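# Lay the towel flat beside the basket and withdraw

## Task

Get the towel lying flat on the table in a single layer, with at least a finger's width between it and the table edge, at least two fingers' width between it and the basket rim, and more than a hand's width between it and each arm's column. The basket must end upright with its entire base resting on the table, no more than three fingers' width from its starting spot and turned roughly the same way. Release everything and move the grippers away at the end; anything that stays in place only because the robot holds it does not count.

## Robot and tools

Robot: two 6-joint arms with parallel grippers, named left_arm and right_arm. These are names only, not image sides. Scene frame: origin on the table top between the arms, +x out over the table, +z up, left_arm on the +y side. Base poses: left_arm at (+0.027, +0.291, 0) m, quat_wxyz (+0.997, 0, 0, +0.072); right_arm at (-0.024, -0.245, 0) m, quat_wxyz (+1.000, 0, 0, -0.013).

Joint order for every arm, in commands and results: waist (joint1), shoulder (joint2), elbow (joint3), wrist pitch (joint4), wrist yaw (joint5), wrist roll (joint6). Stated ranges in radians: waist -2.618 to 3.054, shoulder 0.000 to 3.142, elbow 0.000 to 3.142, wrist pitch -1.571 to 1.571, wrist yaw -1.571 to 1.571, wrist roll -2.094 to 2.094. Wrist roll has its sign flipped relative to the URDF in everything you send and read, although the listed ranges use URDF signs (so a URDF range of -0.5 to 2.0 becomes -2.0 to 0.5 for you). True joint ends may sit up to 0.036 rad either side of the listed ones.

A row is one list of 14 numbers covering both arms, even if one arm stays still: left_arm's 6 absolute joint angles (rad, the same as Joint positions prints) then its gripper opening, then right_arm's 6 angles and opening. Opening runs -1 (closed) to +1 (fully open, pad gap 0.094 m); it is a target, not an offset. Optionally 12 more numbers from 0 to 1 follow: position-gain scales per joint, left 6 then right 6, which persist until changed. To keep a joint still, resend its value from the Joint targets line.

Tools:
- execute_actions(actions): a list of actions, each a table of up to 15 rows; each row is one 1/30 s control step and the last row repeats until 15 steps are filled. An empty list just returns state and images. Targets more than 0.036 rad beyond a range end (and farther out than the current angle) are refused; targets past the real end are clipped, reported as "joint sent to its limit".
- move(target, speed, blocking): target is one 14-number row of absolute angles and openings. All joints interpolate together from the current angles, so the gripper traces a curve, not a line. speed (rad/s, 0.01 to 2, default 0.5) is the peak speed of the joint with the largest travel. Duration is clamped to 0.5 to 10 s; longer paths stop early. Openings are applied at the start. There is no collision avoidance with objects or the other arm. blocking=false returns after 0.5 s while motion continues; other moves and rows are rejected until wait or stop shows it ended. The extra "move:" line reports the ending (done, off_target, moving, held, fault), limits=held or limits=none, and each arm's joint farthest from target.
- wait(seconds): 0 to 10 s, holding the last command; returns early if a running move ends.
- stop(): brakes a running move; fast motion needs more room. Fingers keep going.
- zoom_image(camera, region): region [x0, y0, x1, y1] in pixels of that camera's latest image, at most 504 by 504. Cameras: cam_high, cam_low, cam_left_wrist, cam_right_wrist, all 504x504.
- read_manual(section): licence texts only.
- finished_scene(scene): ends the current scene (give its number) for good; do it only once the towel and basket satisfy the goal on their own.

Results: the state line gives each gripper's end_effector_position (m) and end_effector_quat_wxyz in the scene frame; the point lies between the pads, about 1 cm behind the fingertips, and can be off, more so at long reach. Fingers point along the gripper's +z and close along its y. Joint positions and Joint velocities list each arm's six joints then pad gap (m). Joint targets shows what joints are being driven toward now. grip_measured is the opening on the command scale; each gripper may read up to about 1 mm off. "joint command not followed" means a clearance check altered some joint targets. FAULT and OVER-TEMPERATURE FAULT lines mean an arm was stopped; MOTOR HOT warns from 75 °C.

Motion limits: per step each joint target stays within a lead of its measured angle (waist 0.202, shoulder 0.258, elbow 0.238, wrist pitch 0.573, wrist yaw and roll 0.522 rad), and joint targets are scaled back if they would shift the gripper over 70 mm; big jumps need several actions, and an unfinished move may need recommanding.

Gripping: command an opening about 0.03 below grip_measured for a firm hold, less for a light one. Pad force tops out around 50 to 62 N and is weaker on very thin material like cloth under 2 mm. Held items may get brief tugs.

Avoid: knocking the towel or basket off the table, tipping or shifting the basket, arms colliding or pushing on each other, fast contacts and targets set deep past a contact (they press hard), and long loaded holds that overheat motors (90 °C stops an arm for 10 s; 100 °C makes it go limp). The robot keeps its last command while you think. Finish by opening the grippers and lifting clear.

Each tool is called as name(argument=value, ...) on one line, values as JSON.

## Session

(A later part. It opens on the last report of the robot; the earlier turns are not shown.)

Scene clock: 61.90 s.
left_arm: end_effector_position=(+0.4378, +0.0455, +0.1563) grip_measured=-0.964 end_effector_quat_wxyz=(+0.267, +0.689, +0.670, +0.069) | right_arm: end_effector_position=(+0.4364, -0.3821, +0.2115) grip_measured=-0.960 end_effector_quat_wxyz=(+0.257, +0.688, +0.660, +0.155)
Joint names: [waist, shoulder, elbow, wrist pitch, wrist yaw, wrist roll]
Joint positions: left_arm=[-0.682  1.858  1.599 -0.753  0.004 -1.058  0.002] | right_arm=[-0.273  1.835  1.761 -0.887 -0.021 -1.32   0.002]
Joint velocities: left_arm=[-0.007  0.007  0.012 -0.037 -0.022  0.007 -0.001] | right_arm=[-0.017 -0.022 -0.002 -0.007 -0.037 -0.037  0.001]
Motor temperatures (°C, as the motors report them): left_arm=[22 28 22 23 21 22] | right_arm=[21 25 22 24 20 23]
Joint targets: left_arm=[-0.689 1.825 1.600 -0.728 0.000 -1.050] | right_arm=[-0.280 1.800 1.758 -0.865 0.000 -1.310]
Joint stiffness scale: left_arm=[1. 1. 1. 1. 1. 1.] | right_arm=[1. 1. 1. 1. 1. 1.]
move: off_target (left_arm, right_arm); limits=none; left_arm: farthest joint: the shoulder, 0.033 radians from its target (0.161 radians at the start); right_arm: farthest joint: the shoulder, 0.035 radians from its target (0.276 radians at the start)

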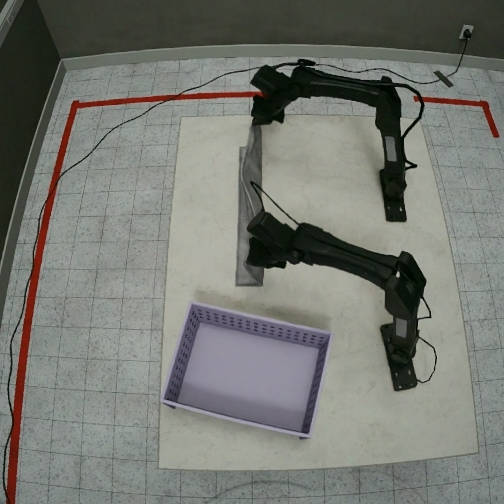

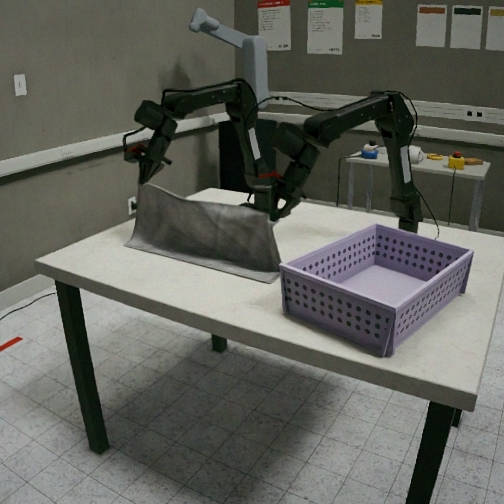

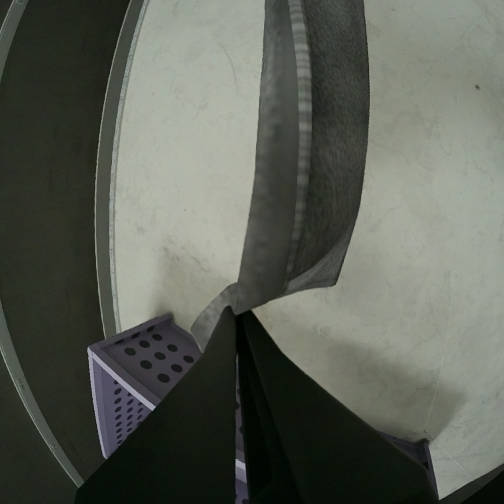

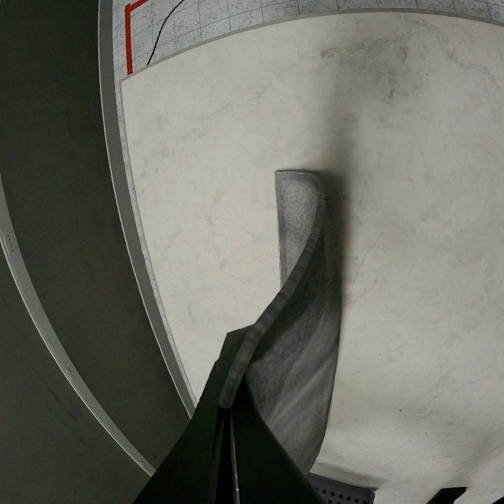

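move(target=[-0.827, 1.741, 1.401, -0.895, 0, -0.8, -1, -0.385, 1.72, 1.376, -0.875, 0.02, -1.19, -1], speed=0.4)

move(target=[-0.943, 1.772, 1.179, -0.787, 0, -0.5, -1, -0.46, 1.684, 1.122, -0.803, 0.01, -1.09, -1], speed=0.35)

move(target=[-0.986, 1.803, 1.118, -0.748, 0, -0.36, -1, -0.489, 1.722, 1.047, -0.772, 0.01, -1.06, -1], speed=0.25)

Scene clock: 65.27 s.
left_arm: end_effector_position=(+0.3405, +0.0382, +0.1107) grip_measured=-0.964 end_effector_quat_wxyz=(+0.164, +0.668, +0.726, +0.009) | right_arm: end_effector_position=(+0.3393, -0.3983, +0.1075) grip_measured=-0.960 end_effector_quat_wxyz=(+0.142, +0.709, +0.688, +0.062)
Joint names: [waist, shoulder, elbow, wrist pitch, wrist yaw, wrist roll]
Joint positions: left_arm=[-0.823  1.77   1.405 -0.876  0.003 -0.807  0.002] | right_arm=[-0.377  1.754  1.379 -0.885 -0.005 -1.198  0.002]
Joint velocities: left_arm=[-0.002  0.002 -0.022 -0.007  0.037  0.007  0.   ] | right_arm=[ 0.002  0.007 -0.002 -0.066  0.007 -0.022  0.   ]
Motor temperatures (°C, as the motors report them): left_arm=[22 28 22 23 21 22] | right_arm=[21 25 22 24 20 23]
Joint targets: left_arm=[-0.827 1.741 1.401 -0.895 -0.000 -0.800] | right_arm=[-0.385 1.720 1.376 -0.875 0.020 -1.190]
Joint stiffness scale: left_arm=[1. 1. 1. 1. 1. 1.] | right_arm=[1. 1. 1. 1. 1. 1.]
move: off_target (left_arm, right_arm); limits=none; left_arm: farthest joint: the shoulder, 0.029 radians from its target (0.117 radians at the start); right_arm: farthest joint: the shoulder, 0.034 radians from its target (0.115 radians at the start)

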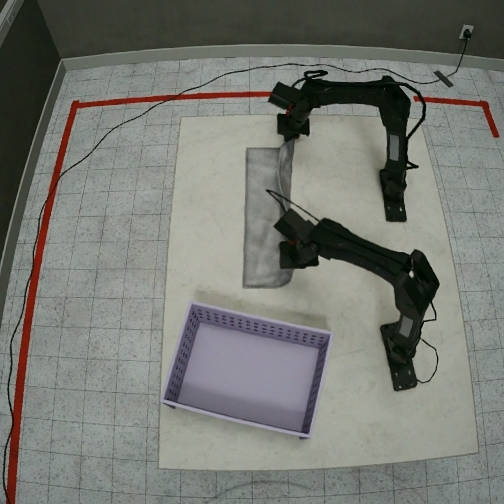

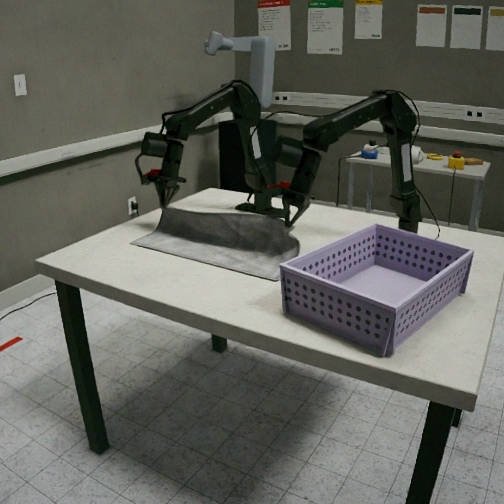

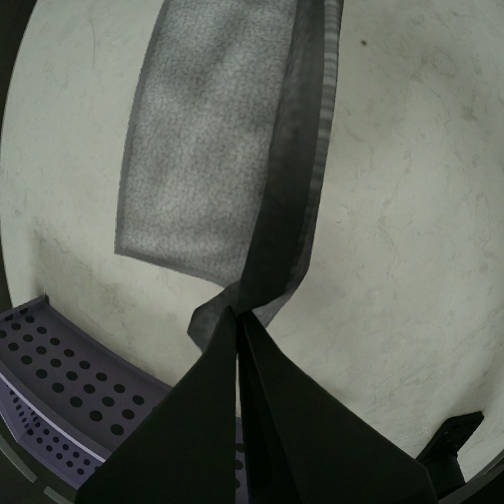

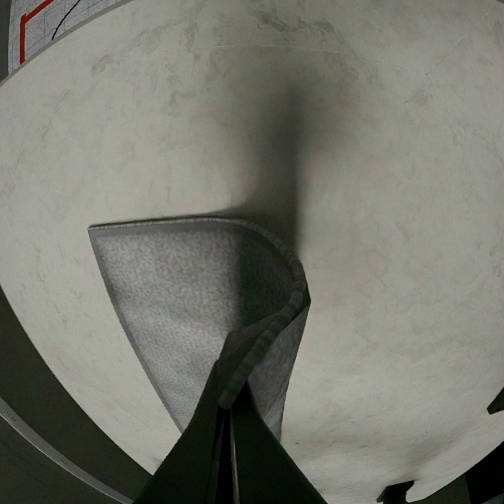

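Scene clock: 66.87 s.
left_arm: end_effector_position=(+0.2746, +0.0401, +0.0469) grip_measured=-0.964 end_effector_quat_wxyz=(+0.086, +0.603, +0.793, -0.013) | right_arm: end_effector_position=(+0.2762, -0.3985, +0.0497) grip_measured=-0.960 end_effector_quat_wxyz=(+0.080, +0.706, +0.703, +0.029)
Joint names: [waist, shoulder, elbow, wrist pitch, wrist yaw, wrist roll]
Joint positions: left_arm=[-0.937  1.77   1.183 -0.809  0.002 -0.506  0.002] | right_arm=[-0.452  1.713  1.128 -0.816 -0.006 -1.096  0.002]
Joint velocities: left_arm=[-0.007  0.002  0.007  0.037 -0.037  0.007 -0.   ] | right_arm=[-0.017 -0.007 -0.017 -0.081 -0.051  0.022  0.   ]
Motor temperatures (°C, as the motors report them): left_arm=[22 27 22 23 21 22] | right_arm=[21 25 22 24 20 23]
Joint targets: left_arm=[-0.943 1.772 1.179 -0.787 0.000 -0.500] | right_arm=[-0.460 1.684 1.122 -0.803 0.010 -1.090]
Joint stiffness scale: left_arm=[1. 1. 1. 1. 1. 1.] | right_arm=[1. 1. 1. 1. 1. 1.]
move: off_target (left_arm, right_arm); limits=none; left_arm: farthest joint: the wrist pitch, 0.022 radians from its target (0.089 radians at the start); right_arm: farthest joint: the shoulder, 0.029 radians from its target (0.070 radians at the start)

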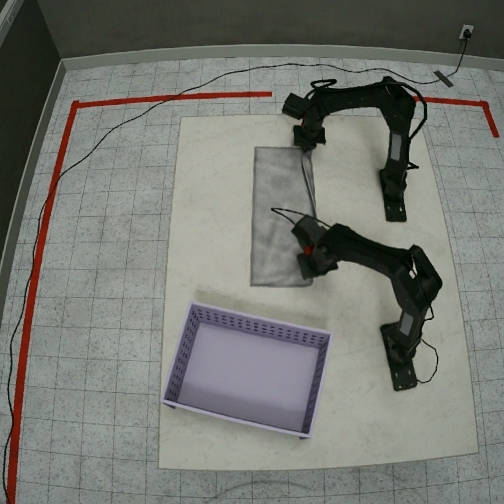

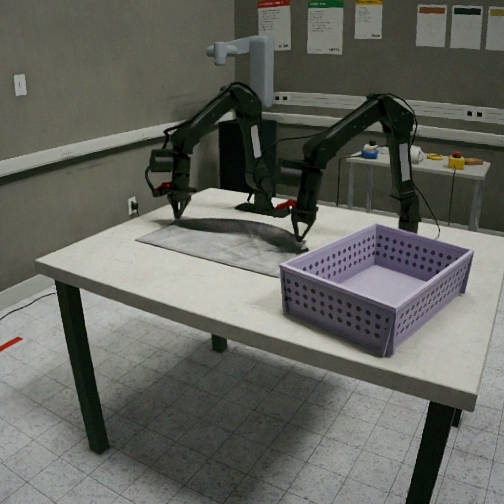

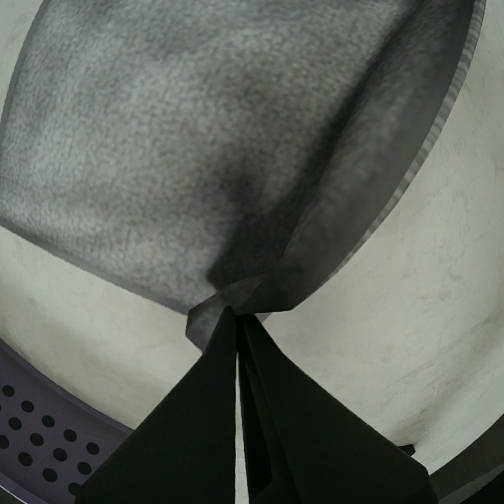

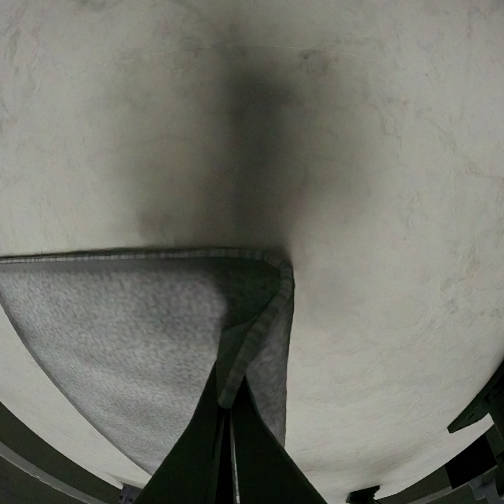

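Scene clock: 68.10 s.
left_arm: end_effector_position=(+0.2577, +0.0382, +0.0252) grip_measured=-0.964 end_effector_quat_wxyz=(+0.067, +0.563, +0.823, -0.016) | right_arm: end_effector_position=(+0.2572, -0.3987, +0.0313) grip_measured=-0.960 end_effector_quat_wxyz=(+0.062, +0.706, +0.705, +0.021)
Joint names: [waist, shoulder, elbow, wrist pitch, wrist yaw, wrist roll]
Joint positions: left_arm=[-0.977  1.796  1.128 -0.766 -0.    -0.366  0.002] | right_arm=[-0.48   1.713  1.056 -0.783 -0.006 -1.065  0.002]
Joint velocities: left_arm=[ 0.012  0.007 -0.032 -0.007 -0.007  0.022  0.   ] | right_arm=[-0.017 -0.017 -0.002  0.007 -0.022  0.022 -0.   ]
Motor temperatures (°C, as the motors report them): left_arm=[22 27 22 23 21 22] | right_arm=[21 25 22 24 20 23]
Joint targets: left_arm=[-0.986 1.803 1.118 -0.748 0.000 -0.360] | right_arm=[-0.489 1.722 1.047 -0.772 0.010 -1.060]
Joint stiffness scale: left_arm=[1. 1. 1. 1. 1. 1.] | right_arm=[1. 1. 1. 1. 1. 1.]
move: done; limits=none; left_arm: farthest joint: the wrist pitch, 0.018 radians from its target (0.061 radians at the start); right_arm: farthest joint: the wrist yaw, 0.016 radians from its target (0.016 radians at the start)

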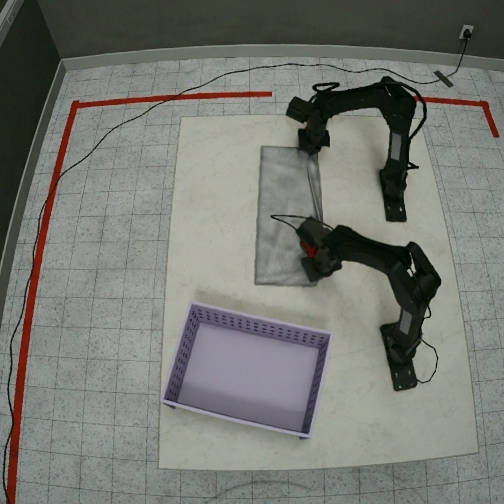

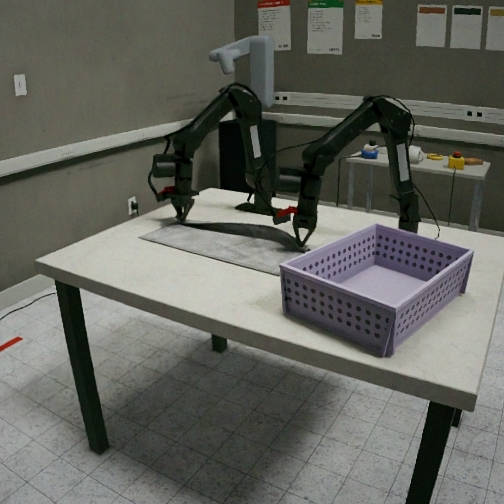

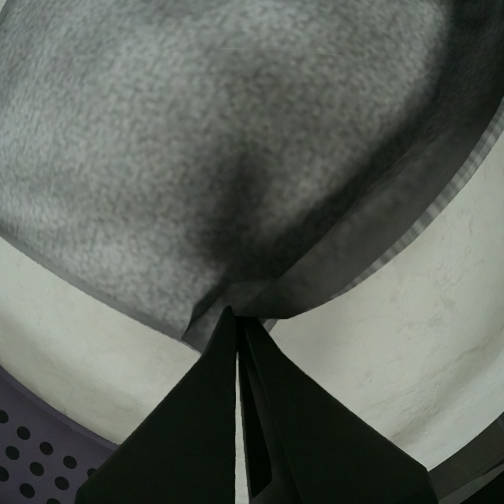

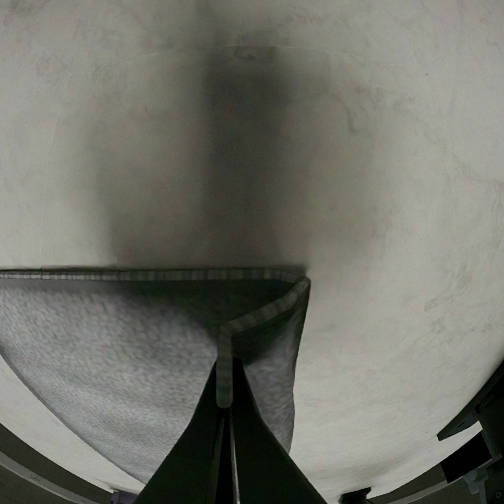

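move(target=[-1.062, 1.532, 0.935, -0.662, 0, -0.40, -1, -0.541, 1.29, 0.702, -0.532, 0.01, -1.05, -1], speed=0.6)

zoom_image(camera="cam_low", region=[120, 180, 330, 290])

Scene clock: 70.90 s.
left_arm: end_effector_position=(+0.2222, +0.0408, +0.0513) grip_measured=-0.964 end_effector_quat_wxyz=(+0.132, +0.602, +0.787, -0.034) | right_arm: end_effector_position=(+0.2221, -0.3960, +0.0564) grip_measured=-0.960 end_effector_quat_wxyz=(+0.199, +0.707, +0.677, +0.054)
Joint names: [waist, shoulder, elbow, wrist pitch, wrist yaw, wrist roll]
Joint positions: left_arm=[-1.055  1.555  0.941 -0.685 -0.001 -0.395  0.002] | right_arm=[-0.532  1.313  0.708 -0.551 -0.007 -1.058  0.002]
Joint velocities: left_arm=[-0.007 -0.007  0.002  0.051  0.007 -0.007  0.   ] | right_arm=[ 0.007 -0.012 -0.007 -0.051  0.007 -0.037  0.   ]
Motor temperatures (°C, as the motors report them): left_arm=[22 27 22 23 21 22] | right_arm=[21 25 22 24 20 23]
Joint targets: left_arm=[-1.062 1.532 0.935 -0.662 -0.000 -0.400] | right_arm=[-0.541 1.290 0.702 -0.532 0.010 -1.050]
Joint stiffness scale: left_arm=[1. 1. 1. 1. 1. 1.] | right_arm=[1. 1. 1. 1. 1. 1.]
move: off_target (left_arm, right_arm); limits=none; left_arm: farthest joint: the shoulder, 0.023 radians from its target (0.264 radians at the start); right_arm: farthest joint: the shoulder, 0.023 radians from its target (0.423 radians at the start)

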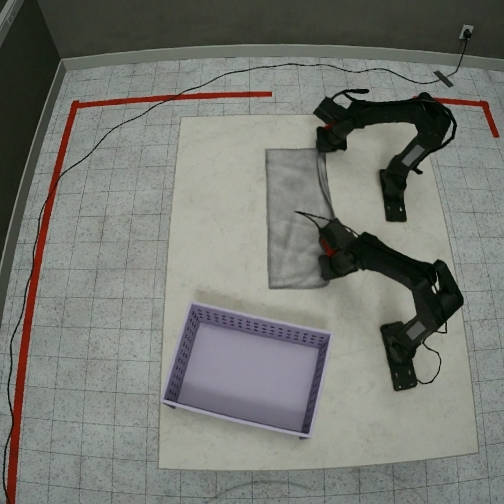

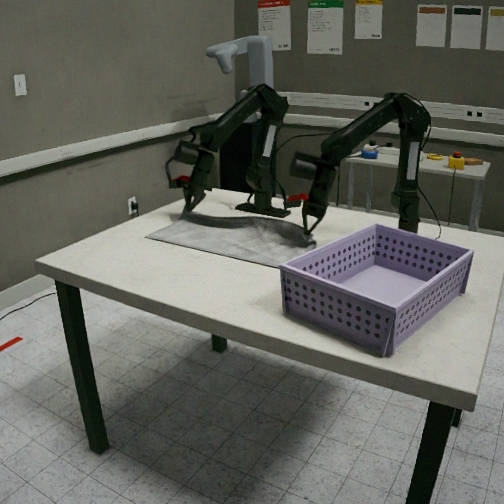

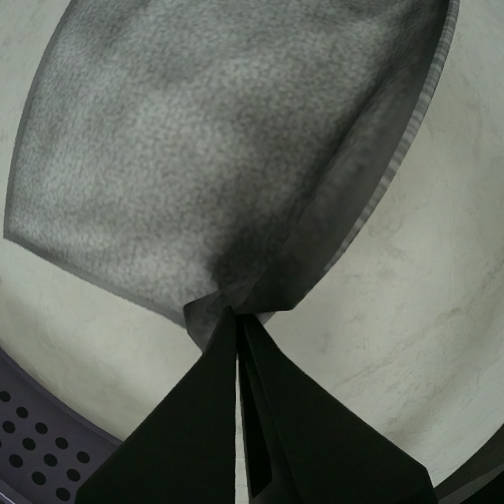

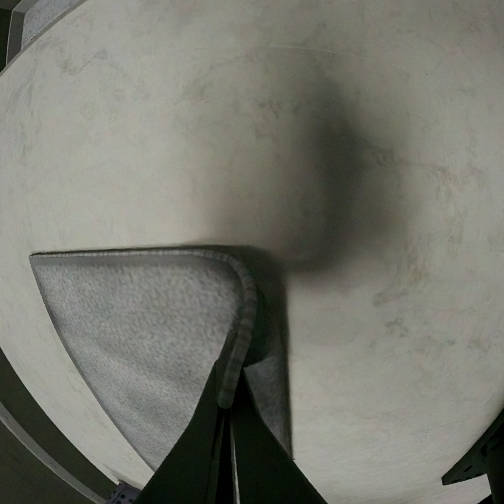

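Region (120, 180, 330, 290) of cam_low's 504x504 image, scaled by 2.400, with more detail than that image has; it fills the top 264 rows of this view, and the rest is white.

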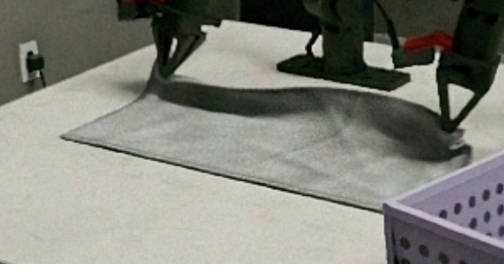

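execute_actions(actions=[[[-1.062,1.532,0.935,-0.662,0,-0.40,-0.7,-0.541,1.29,0.702,-0.532,0.01,-1.05,-0.7],[-1.062,1.532,0.935,-0.662,0,-0.40,-0.4,-0.541,1.29,0.702,-0.532,0.01,-1.05,-0.4],[-1.062,1.532,0.935,-0.662,0,-0.40,-0.1,-0.541,1.29,0.702,-0.532,0.01,-1.05,-0.1],[-1.062,1.532,0.935,-0.662,0,-0.40,0.2,-0.541,1.29,0.702,-0.532,0.01,-1.05,0.2]]])

move(target=[-1.062, 1.40, 1.05, -0.95, 0, -0.40, 0.2, -0.541, 1.15, 0.85, -0.85, 0.01, -1.05, 0.2], speed=0.6)

Scene clock: 72.00 s.
left_arm: end_effector_position=(+0.2222, +0.0408, +0.0513) grip_measured=+0.199 end_effector_quat_wxyz=(+0.132, +0.602, +0.787, -0.034) | right_arm: end_effector_position=(+0.2227, -0.3964, +0.0567) grip_measured=+0.198 end_effector_quat_wxyz=(+0.200, +0.707, +0.676, +0.054)
Joint names: [waist, shoulder, elbow, wrist pitch, wrist yaw, wrist roll]
Joint positions: left_arm=[-1.055  1.555  0.941 -0.685 -0.001 -0.396  0.056] | right_arm=[-0.532  1.313  0.708 -0.548 -0.006 -1.058  0.056]
Joint velocities: left_arm=[-0.007 -0.007 -0.002 -0.037  0.051  0.066 -0.   ] | right_arm=[ 0.012  0.012 -0.007  0.022  0.037  0.095  0.   ]
Motor temperatures (°C, as the motors report them): left_arm=[22 27 22 23 21 22] | right_arm=[21 25 22 24 20 23]
Joint targets: left_arm=[-1.062 1.532 0.935 -0.662 0.000 -0.400] | right_arm=[-0.541 1.290 0.702 -0.532 0.010 -1.050]
Joint stiffness scale: left_arm=[1. 1. 1. 1. 1. 1.] | right_arm=[1. 1. 1. 1. 1. 1.]

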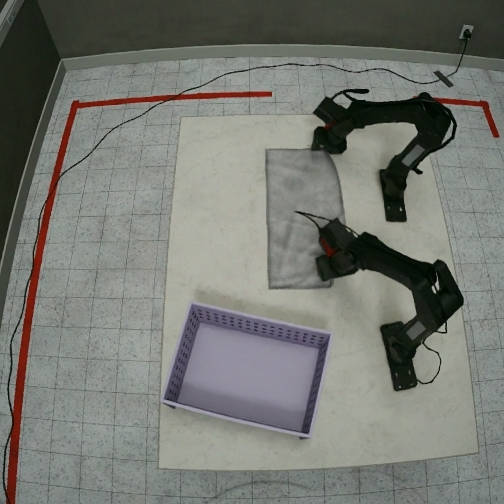

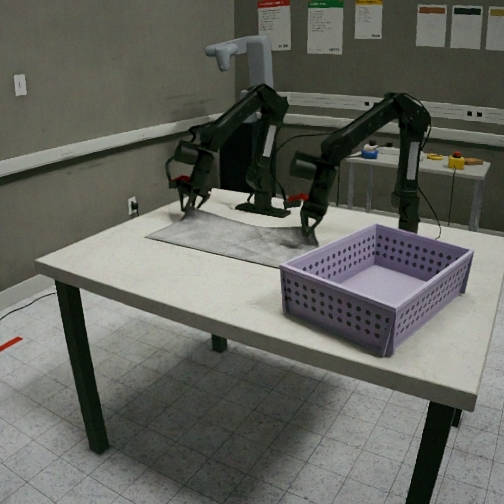

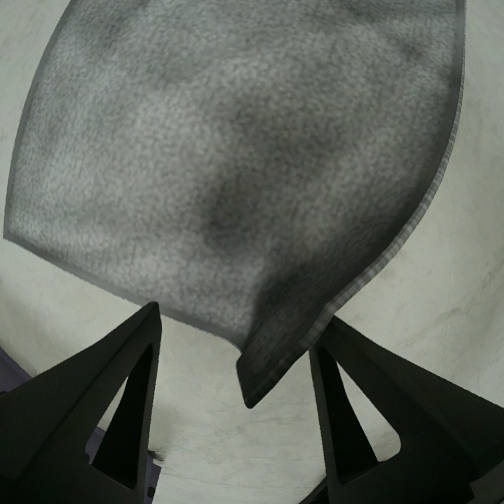

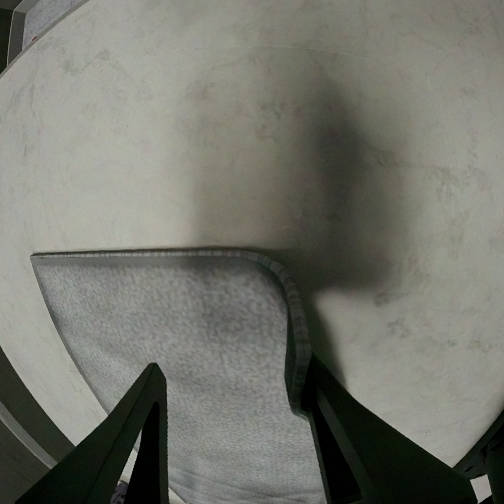

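Scene clock: 73.30 s.
left_arm: end_effector_position=(+0.2056, +0.0622, +0.1015) grip_measured=+0.199 end_effector_quat_wxyz=(+0.120, +0.603, +0.788, -0.031) | right_arm: end_effector_position=(+0.1980, -0.3810, +0.1046) grip_measured=+0.198 end_effector_quat_wxyz=(+0.183, +0.709, +0.679, +0.050)
Joint names: [waist, shoulder, elbow, wrist pitch, wrist yaw, wrist roll]
Joint positions: left_arm=[-1.055  1.417  1.029 -0.933 -0.001 -0.396  0.056] | right_arm=[-0.532  1.169  0.824 -0.844 -0.006 -1.058  0.056]
Joint velocities: left_arm=[-0.032 -0.012  0.012  0.007  0.022 -0.007 -0.001] | right_arm=[-0.017 -0.002 -0.017 -0.037  0.007  0.037 -0.001]
Motor temperatures (°C, as the motors report them): left_arm=[22 27 22 23 21 22] | right_arm=[21 25 22 24 20 23]
Joint targets: left_arm=[-1.062 1.400 1.050 -0.950 0.000 -0.400] | right_arm=[-0.541 1.150 0.850 -0.850 0.010 -1.050]
Joint stiffness scale: left_arm=[1. 1. 1. 1. 1. 1.] | right_arm=[1. 1. 1. 1. 1. 1.]
move: off_target (left_arm, right_arm); limits=none; left_arm: farthest joint: the elbow, 0.021 radians from its target (0.109 radians at the start); right_arm: farthest joint: the elbow, 0.026 radians from its target (0.142 radians at the start)

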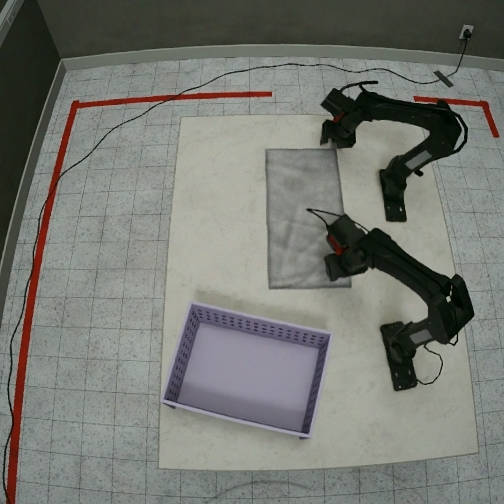

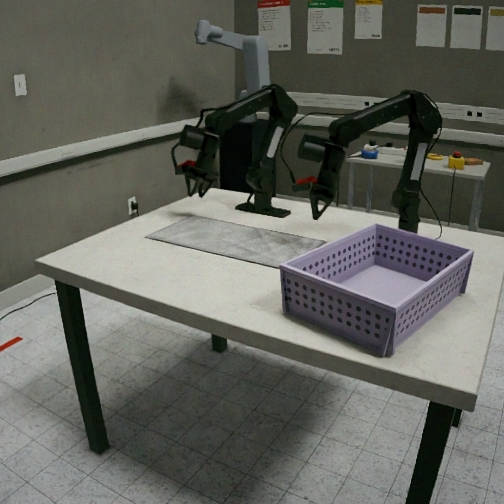

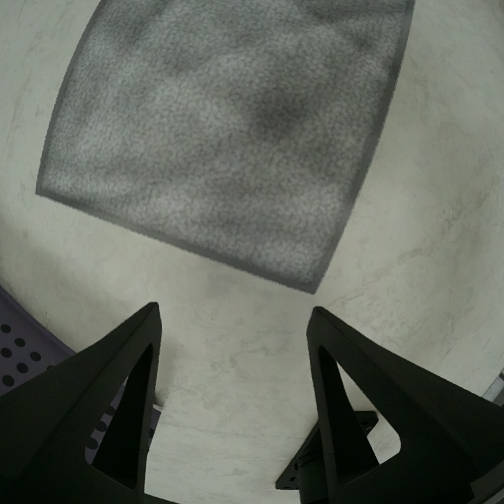

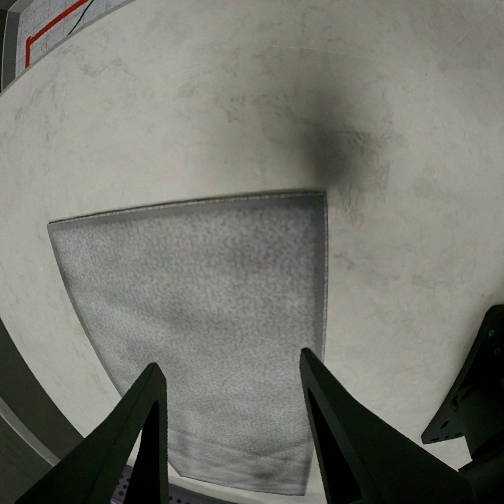

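move(target=[-0.886, 2.048, 1.567, -0.87, 0, -0.40, -1, -0.247, 1.864, 1.335, -0.84, 0.01, -1.05, -1], speed=0.8)

move(target=[-0.886, 2.09, 1.462, -0.757, 0, -0.40, -1, -0.247, 1.91, 1.226, -0.708, 0.01, -1.05, -1], speed=0.2)

Scene clock: 77.03 s.
left_arm: end_effector_position=(+0.3419, +0.0013, +0.0387) grip_measured=-0.985 end_effector_quat_wxyz=(+0.084, +0.538, +0.838, -0.014) | right_arm: end_effector_position=(+0.3397, -0.3458, +0.0430) grip_measured=-0.991 end_effector_quat_wxyz=(+0.073, +0.616, +0.784, +0.033)
Joint names: [waist, shoulder, elbow, wrist pitch, wrist yaw, wrist roll]
Joint positions: left_arm=[-0.889  2.057  1.541 -0.885 -0.001 -0.396  0.001] | right_arm=[-0.249  1.874  1.302 -0.838 -0.006 -1.056  0.   ]
Joint velocities: left_arm=[-0.007 -0.007  0.017 -0.007  0.007  0.007 -0.   ] | right_arm=[-0.002 -0.002  0.002  0.037  0.022  0.007  0.001]
Motor temperatures (°C, as the motors report them): left_arm=[22 26 22 22 21 22] | right_arm=[21 25 22 24 20 23]
Joint targets: left_arm=[-0.886 2.048 1.567 -0.870 -0.000 -0.400] | right_arm=[-0.247 1.864 1.335 -0.840 0.010 -1.050]
Joint stiffness scale: left_arm=[1. 1. 1. 1. 1. 1.] | right_arm=[1. 1. 1. 1. 1. 1.]
move: off_target (left_arm, right_arm); limits=none; left_arm: farthest joint: the elbow, 0.026 radians from its target (0.538 radians at the start); right_arm: farthest joint: the elbow, 0.033 radians from its target (0.511 radians at the start)

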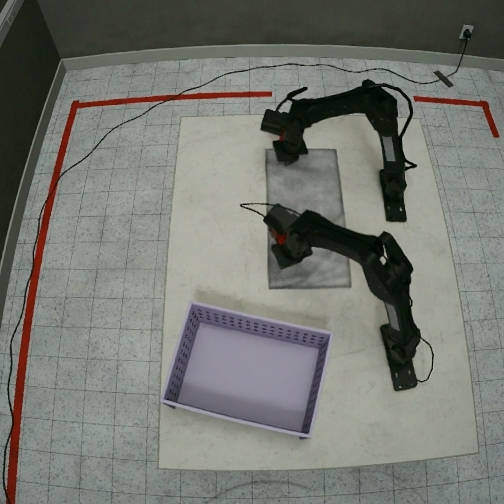

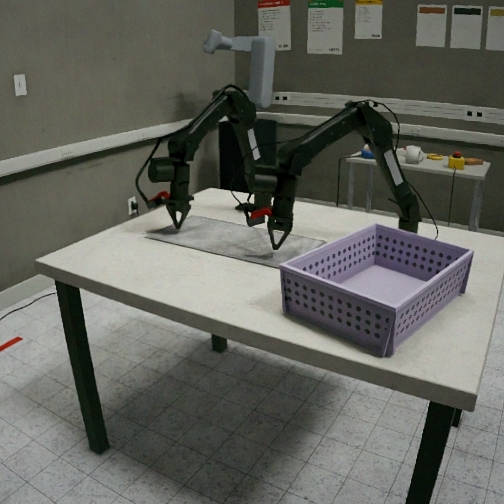

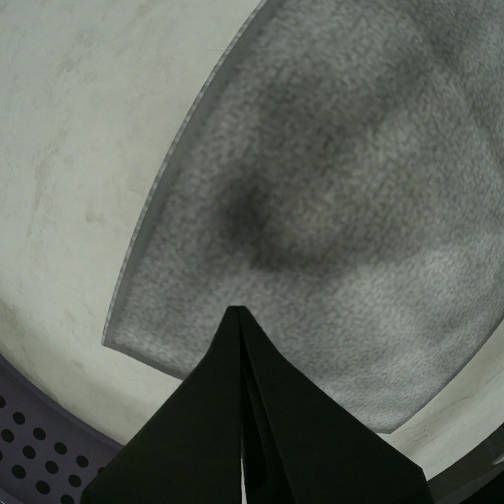

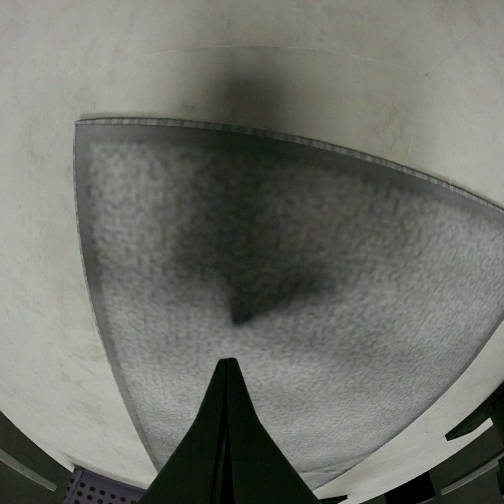

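Scene clock: 77.97 s.
left_arm: end_effector_position=(+0.3388, +0.0041, +0.0129) grip_measured=-0.985 end_effector_quat_wxyz=(+0.077, +0.539, +0.839, -0.013) | right_arm: end_effector_position=(+0.3384, -0.3455, +0.0227) grip_measured=-0.991 end_effector_quat_wxyz=(+0.071, +0.616, +0.784, +0.033)
Joint names: [waist, shoulder, elbow, wrist pitch, wrist yaw, wrist roll]
Joint positions: left_arm=[-0.889  2.084  1.477 -0.807 -0.001 -0.396  0.001] | right_arm=[-0.249  1.9    1.251 -0.764 -0.006 -1.056  0.   ]
Joint velocities: left_arm=[-0.002 -0.002  0.012 -0.037  0.066  0.022  0.001] | right_arm=[ 0.007  0.012  0.022 -0.022 -0.081 -0.022 -0.001]
Motor temperatures (°C, as the motors report them): left_arm=[22 26 22 22 21 22] | right_arm=[21 25 22 24 20 23]
Joint targets: left_arm=[-0.886 2.090 1.462 -0.757 0.000 -0.400] | right_arm=[-0.247 1.910 1.226 -0.708 0.010 -1.050]
Joint stiffness scale: left_arm=[1. 1. 1. 1. 1. 1.] | right_arm=[1. 1. 1. 1. 1. 1.]
move: off_target (left_arm, right_arm); limits=none; left_arm: farthest joint: the wrist pitch, 0.050 radians from its target (0.128 radians at the start); right_arm: farthest joint: the wrist pitch, 0.056 radians from its target (0.130 radians at the start)

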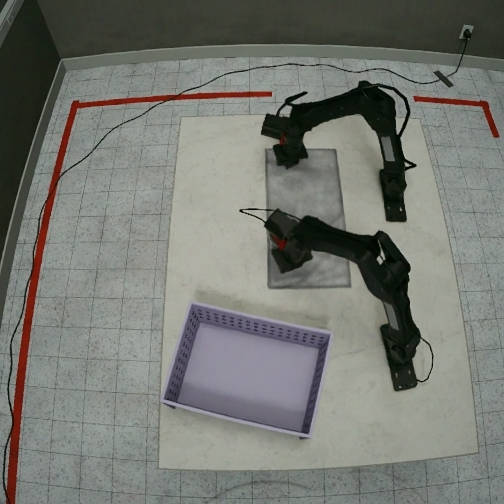

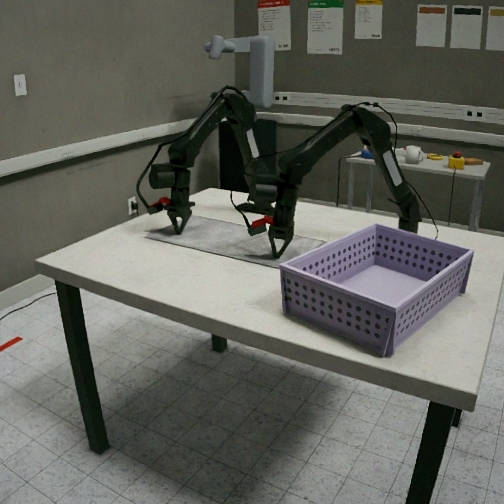

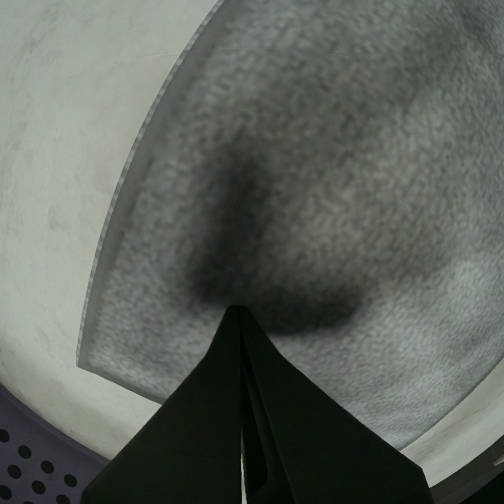

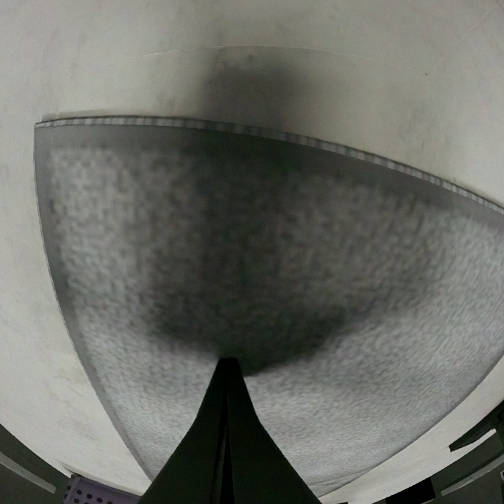

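execute_actions(actions=[])

Scene clock: 78.80 s.
left_arm: end_effector_position=(+0.3388, +0.0041, +0.0129) grip_measured=-0.985 end_effector_quat_wxyz=(+0.077, +0.539, +0.839, -0.013) | right_arm: end_effector_position=(+0.3384, -0.3455, +0.0227) grip_measured=-0.991 end_effector_quat_wxyz=(+0.071, +0.616, +0.784, +0.033)
Joint names: [waist, shoulder, elbow, wrist pitch, wrist yaw, wrist roll]
Joint positions: left_arm=[-0.889  2.084  1.477 -0.807 -0.001 -0.396  0.001] | right_arm=[-0.249  1.9    1.251 -0.764 -0.006 -1.056  0.   ]
Joint velocities: left_arm=[ 0.012  0.002 -0.002 -0.022  0.066 -0.022  0.001] | right_arm=[ 0.012  0.002  0.022  0.007 -0.081  0.007  0.   ]
Motor temperatures (°C, as the motors report them): left_arm=[22 26 22 22 21 22] | right_arm=[21 25 22 24 20 23]
Joint targets: left_arm=[-0.886 2.090 1.462 -0.757 0.000 -0.400] | right_arm=[-0.247 1.910 1.226 -0.708 0.010 -1.050]
Joint stiffness scale: left_arm=[1. 1. 1. 1. 1. 1.] | right_arm=[1. 1. 1. 1. 1. 1.]

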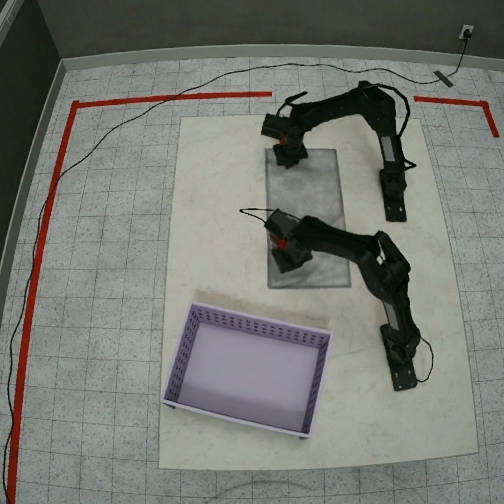

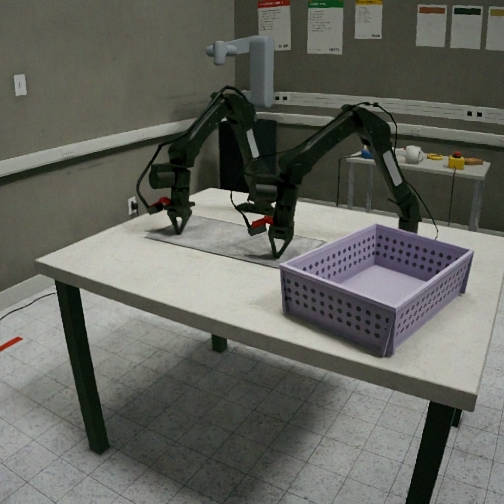

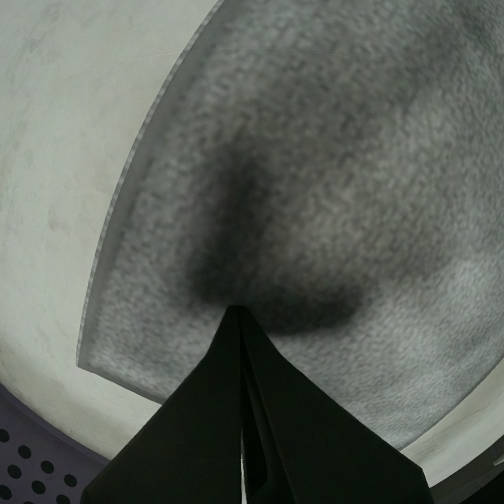

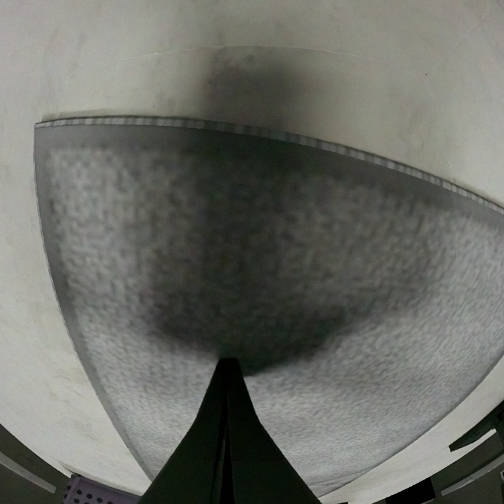

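move(target=[-0.80,2.258,1.77,-0.87,0,-0.49,-1, -0.208,2.105,1.57,-0.81,0.01,-1.09,-1], speed=0.2)

Scene clock: 81.13 s.
left_arm: end_effector_position=(+0.4064, -0.0049, +0.0148) grip_measured=-0.985 end_effector_quat_wxyz=(+0.104, +0.541, +0.835, -0.009) | right_arm: end_effector_position=(+0.4076, -0.3518, +0.0269) grip_measured=-0.991 end_effector_quat_wxyz=(+0.095, +0.614, +0.782, +0.044)
Joint names: [waist, shoulder, elbow, wrist pitch, wrist yaw, wrist roll]
Joint positions: left_arm=[-0.808  2.251  1.746 -0.856 -0.001 -0.485  0.001] | right_arm=[-0.219  2.096  1.545 -0.809 -0.003 -1.085  0.   ]
Joint velocities: left_arm=[-0.002 -0.012  0.007  0.051 -0.022  0.037 -0.001] | right_arm=[-0.007 -0.012  0.002 -0.051  0.081 -0.066 -0.001]
Motor temperatures (°C, as the motors report them): left_arm=[22 27 22 22 21 22] | right_arm=[21 25 22 24 20 23]
Joint targets: left_arm=[-0.800 2.258 1.770 -0.870 -0.000 -0.490] | right_arm=[-0.208 2.105 1.570 -0.810 0.010 -1.090]
Joint stiffness scale: left_arm=[1. 1. 1. 1. 1. 1.] | right_arm=[1. 1. 1. 1. 1. 1.]
move: off_target (left_arm, right_arm); limits=none; left_arm: farthest joint: the elbow, 0.024 radians from its target (0.293 radians at the start); right_arm: farthest joint: the elbow, 0.025 radians from its target (0.319 radians at the start)

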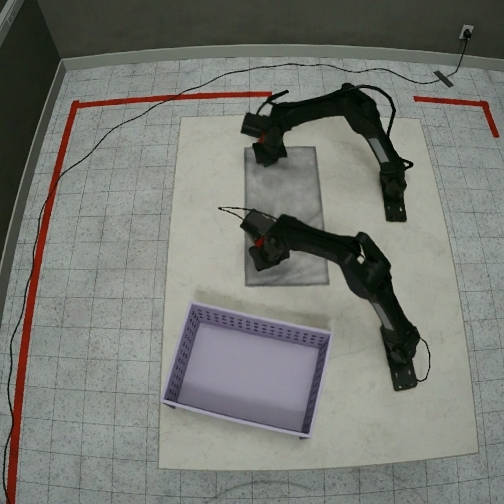

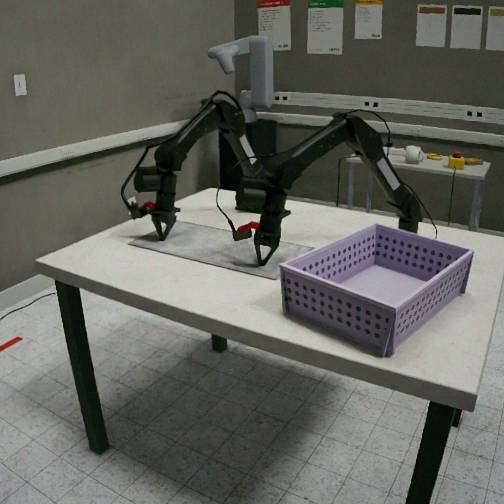

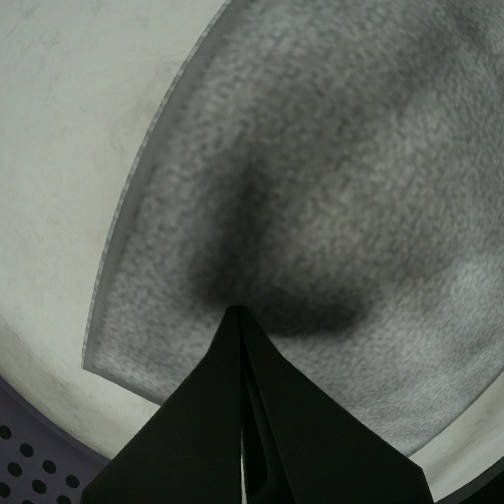

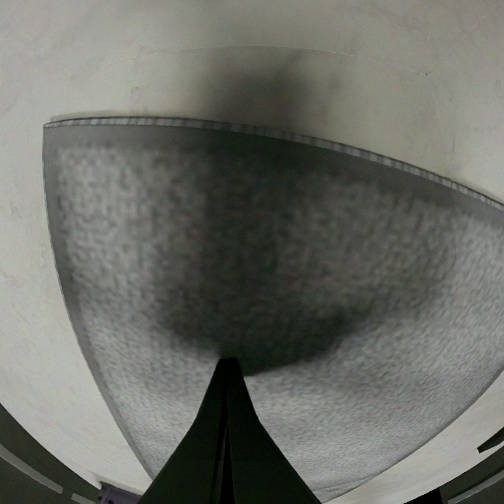

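move(target=[-0.80,0.85,1.1,-1.25,0,-0.49,-1, -0.30,0.85,1.1,-1.25,0,-1.09,-1], speed=0.8)

Scene clock: 83.83 s.
left_arm: end_effector_position=(+0.1905, +0.1642, +0.2281) grip_measured=-0.985 end_effector_quat_wxyz=(+0.284, +0.521, +0.804, -0.025) | right_arm: end_effector_position=(+0.1716, -0.3076, +0.2270) grip_measured=-0.991 end_effector_quat_wxyz=(+0.259, +0.620, +0.732, +0.107)
Joint names: [waist, shoulder, elbow, wrist pitch, wrist yaw, wrist roll]
Joint positions: left_arm=[-0.808  0.861  1.105 -1.237 -0.001 -0.486  0.001] | right_arm=[-0.29   0.862  1.106 -1.247 -0.003 -1.089  0.   ]
Joint velocities: left_arm=[ 0.007  0.002 -0.007  0.037  0.022  0.051 -0.001] | right_arm=[-0.002 -0.007 -0.007  0.022 -0.037 -0.022 -0.   ]
Motor temperatures (°C, as the motors report them): left_arm=[22 26 22 22 21 22] | right_arm=[21 25 22 24 20 23]
Joint targets: left_arm=[-0.800 0.850 1.100 -1.250 0.000 -0.490] | right_arm=[-0.300 0.850 1.100 -1.250 0.000 -1.090]
Joint stiffness scale: left_arm=[1. 1. 1. 1. 1. 1.] | right_arm=[1. 1. 1. 1. 1. 1.]
move: done; limits=none; left_arm: farthest joint: the wrist pitch, 0.013 radians from its target (0.394 radians at the start); right_arm: farthest joint: the shoulder, 0.012 radians from its target (1.246 radians at the start)

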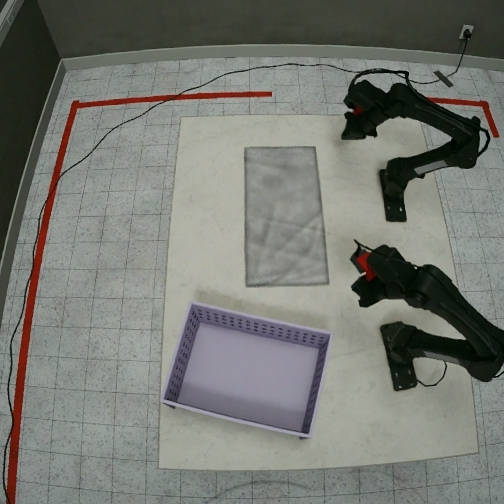

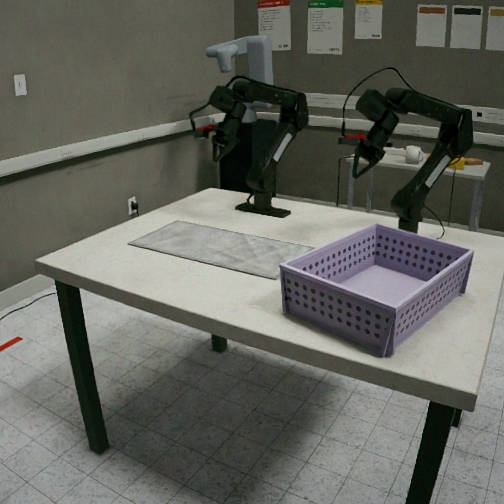

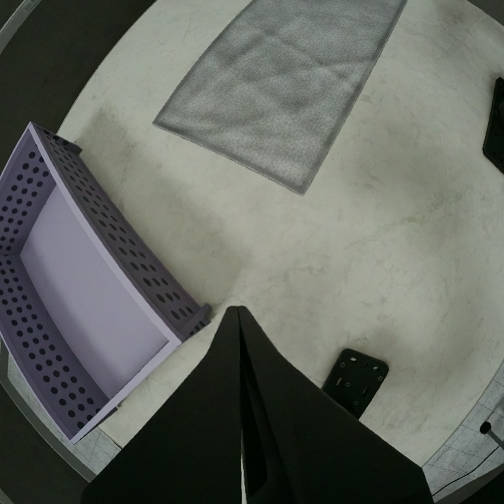

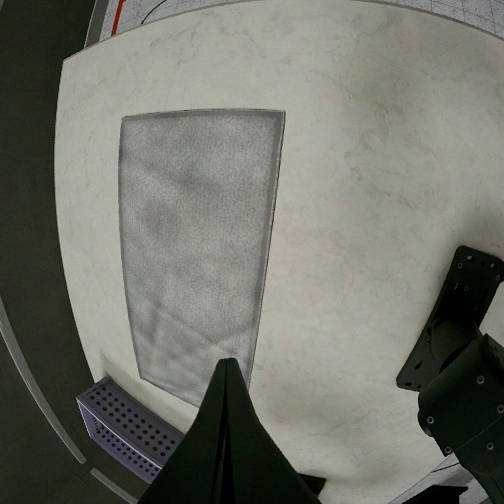

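zoom_image(camera="cam_high", region=[200, 120, 400, 320])

Region (200, 120, 400, 320) of cam_high's 504x504 image, scaled by 2.520, with more detail than that image has.

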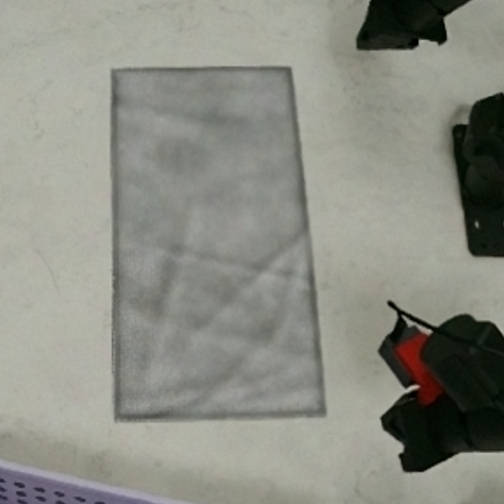

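The towel is flat with the hem showing on all four sides, and it is clear of the table edges, the basket and both columns.

finished_scene(scene=2)

The scene is finished: the task was done.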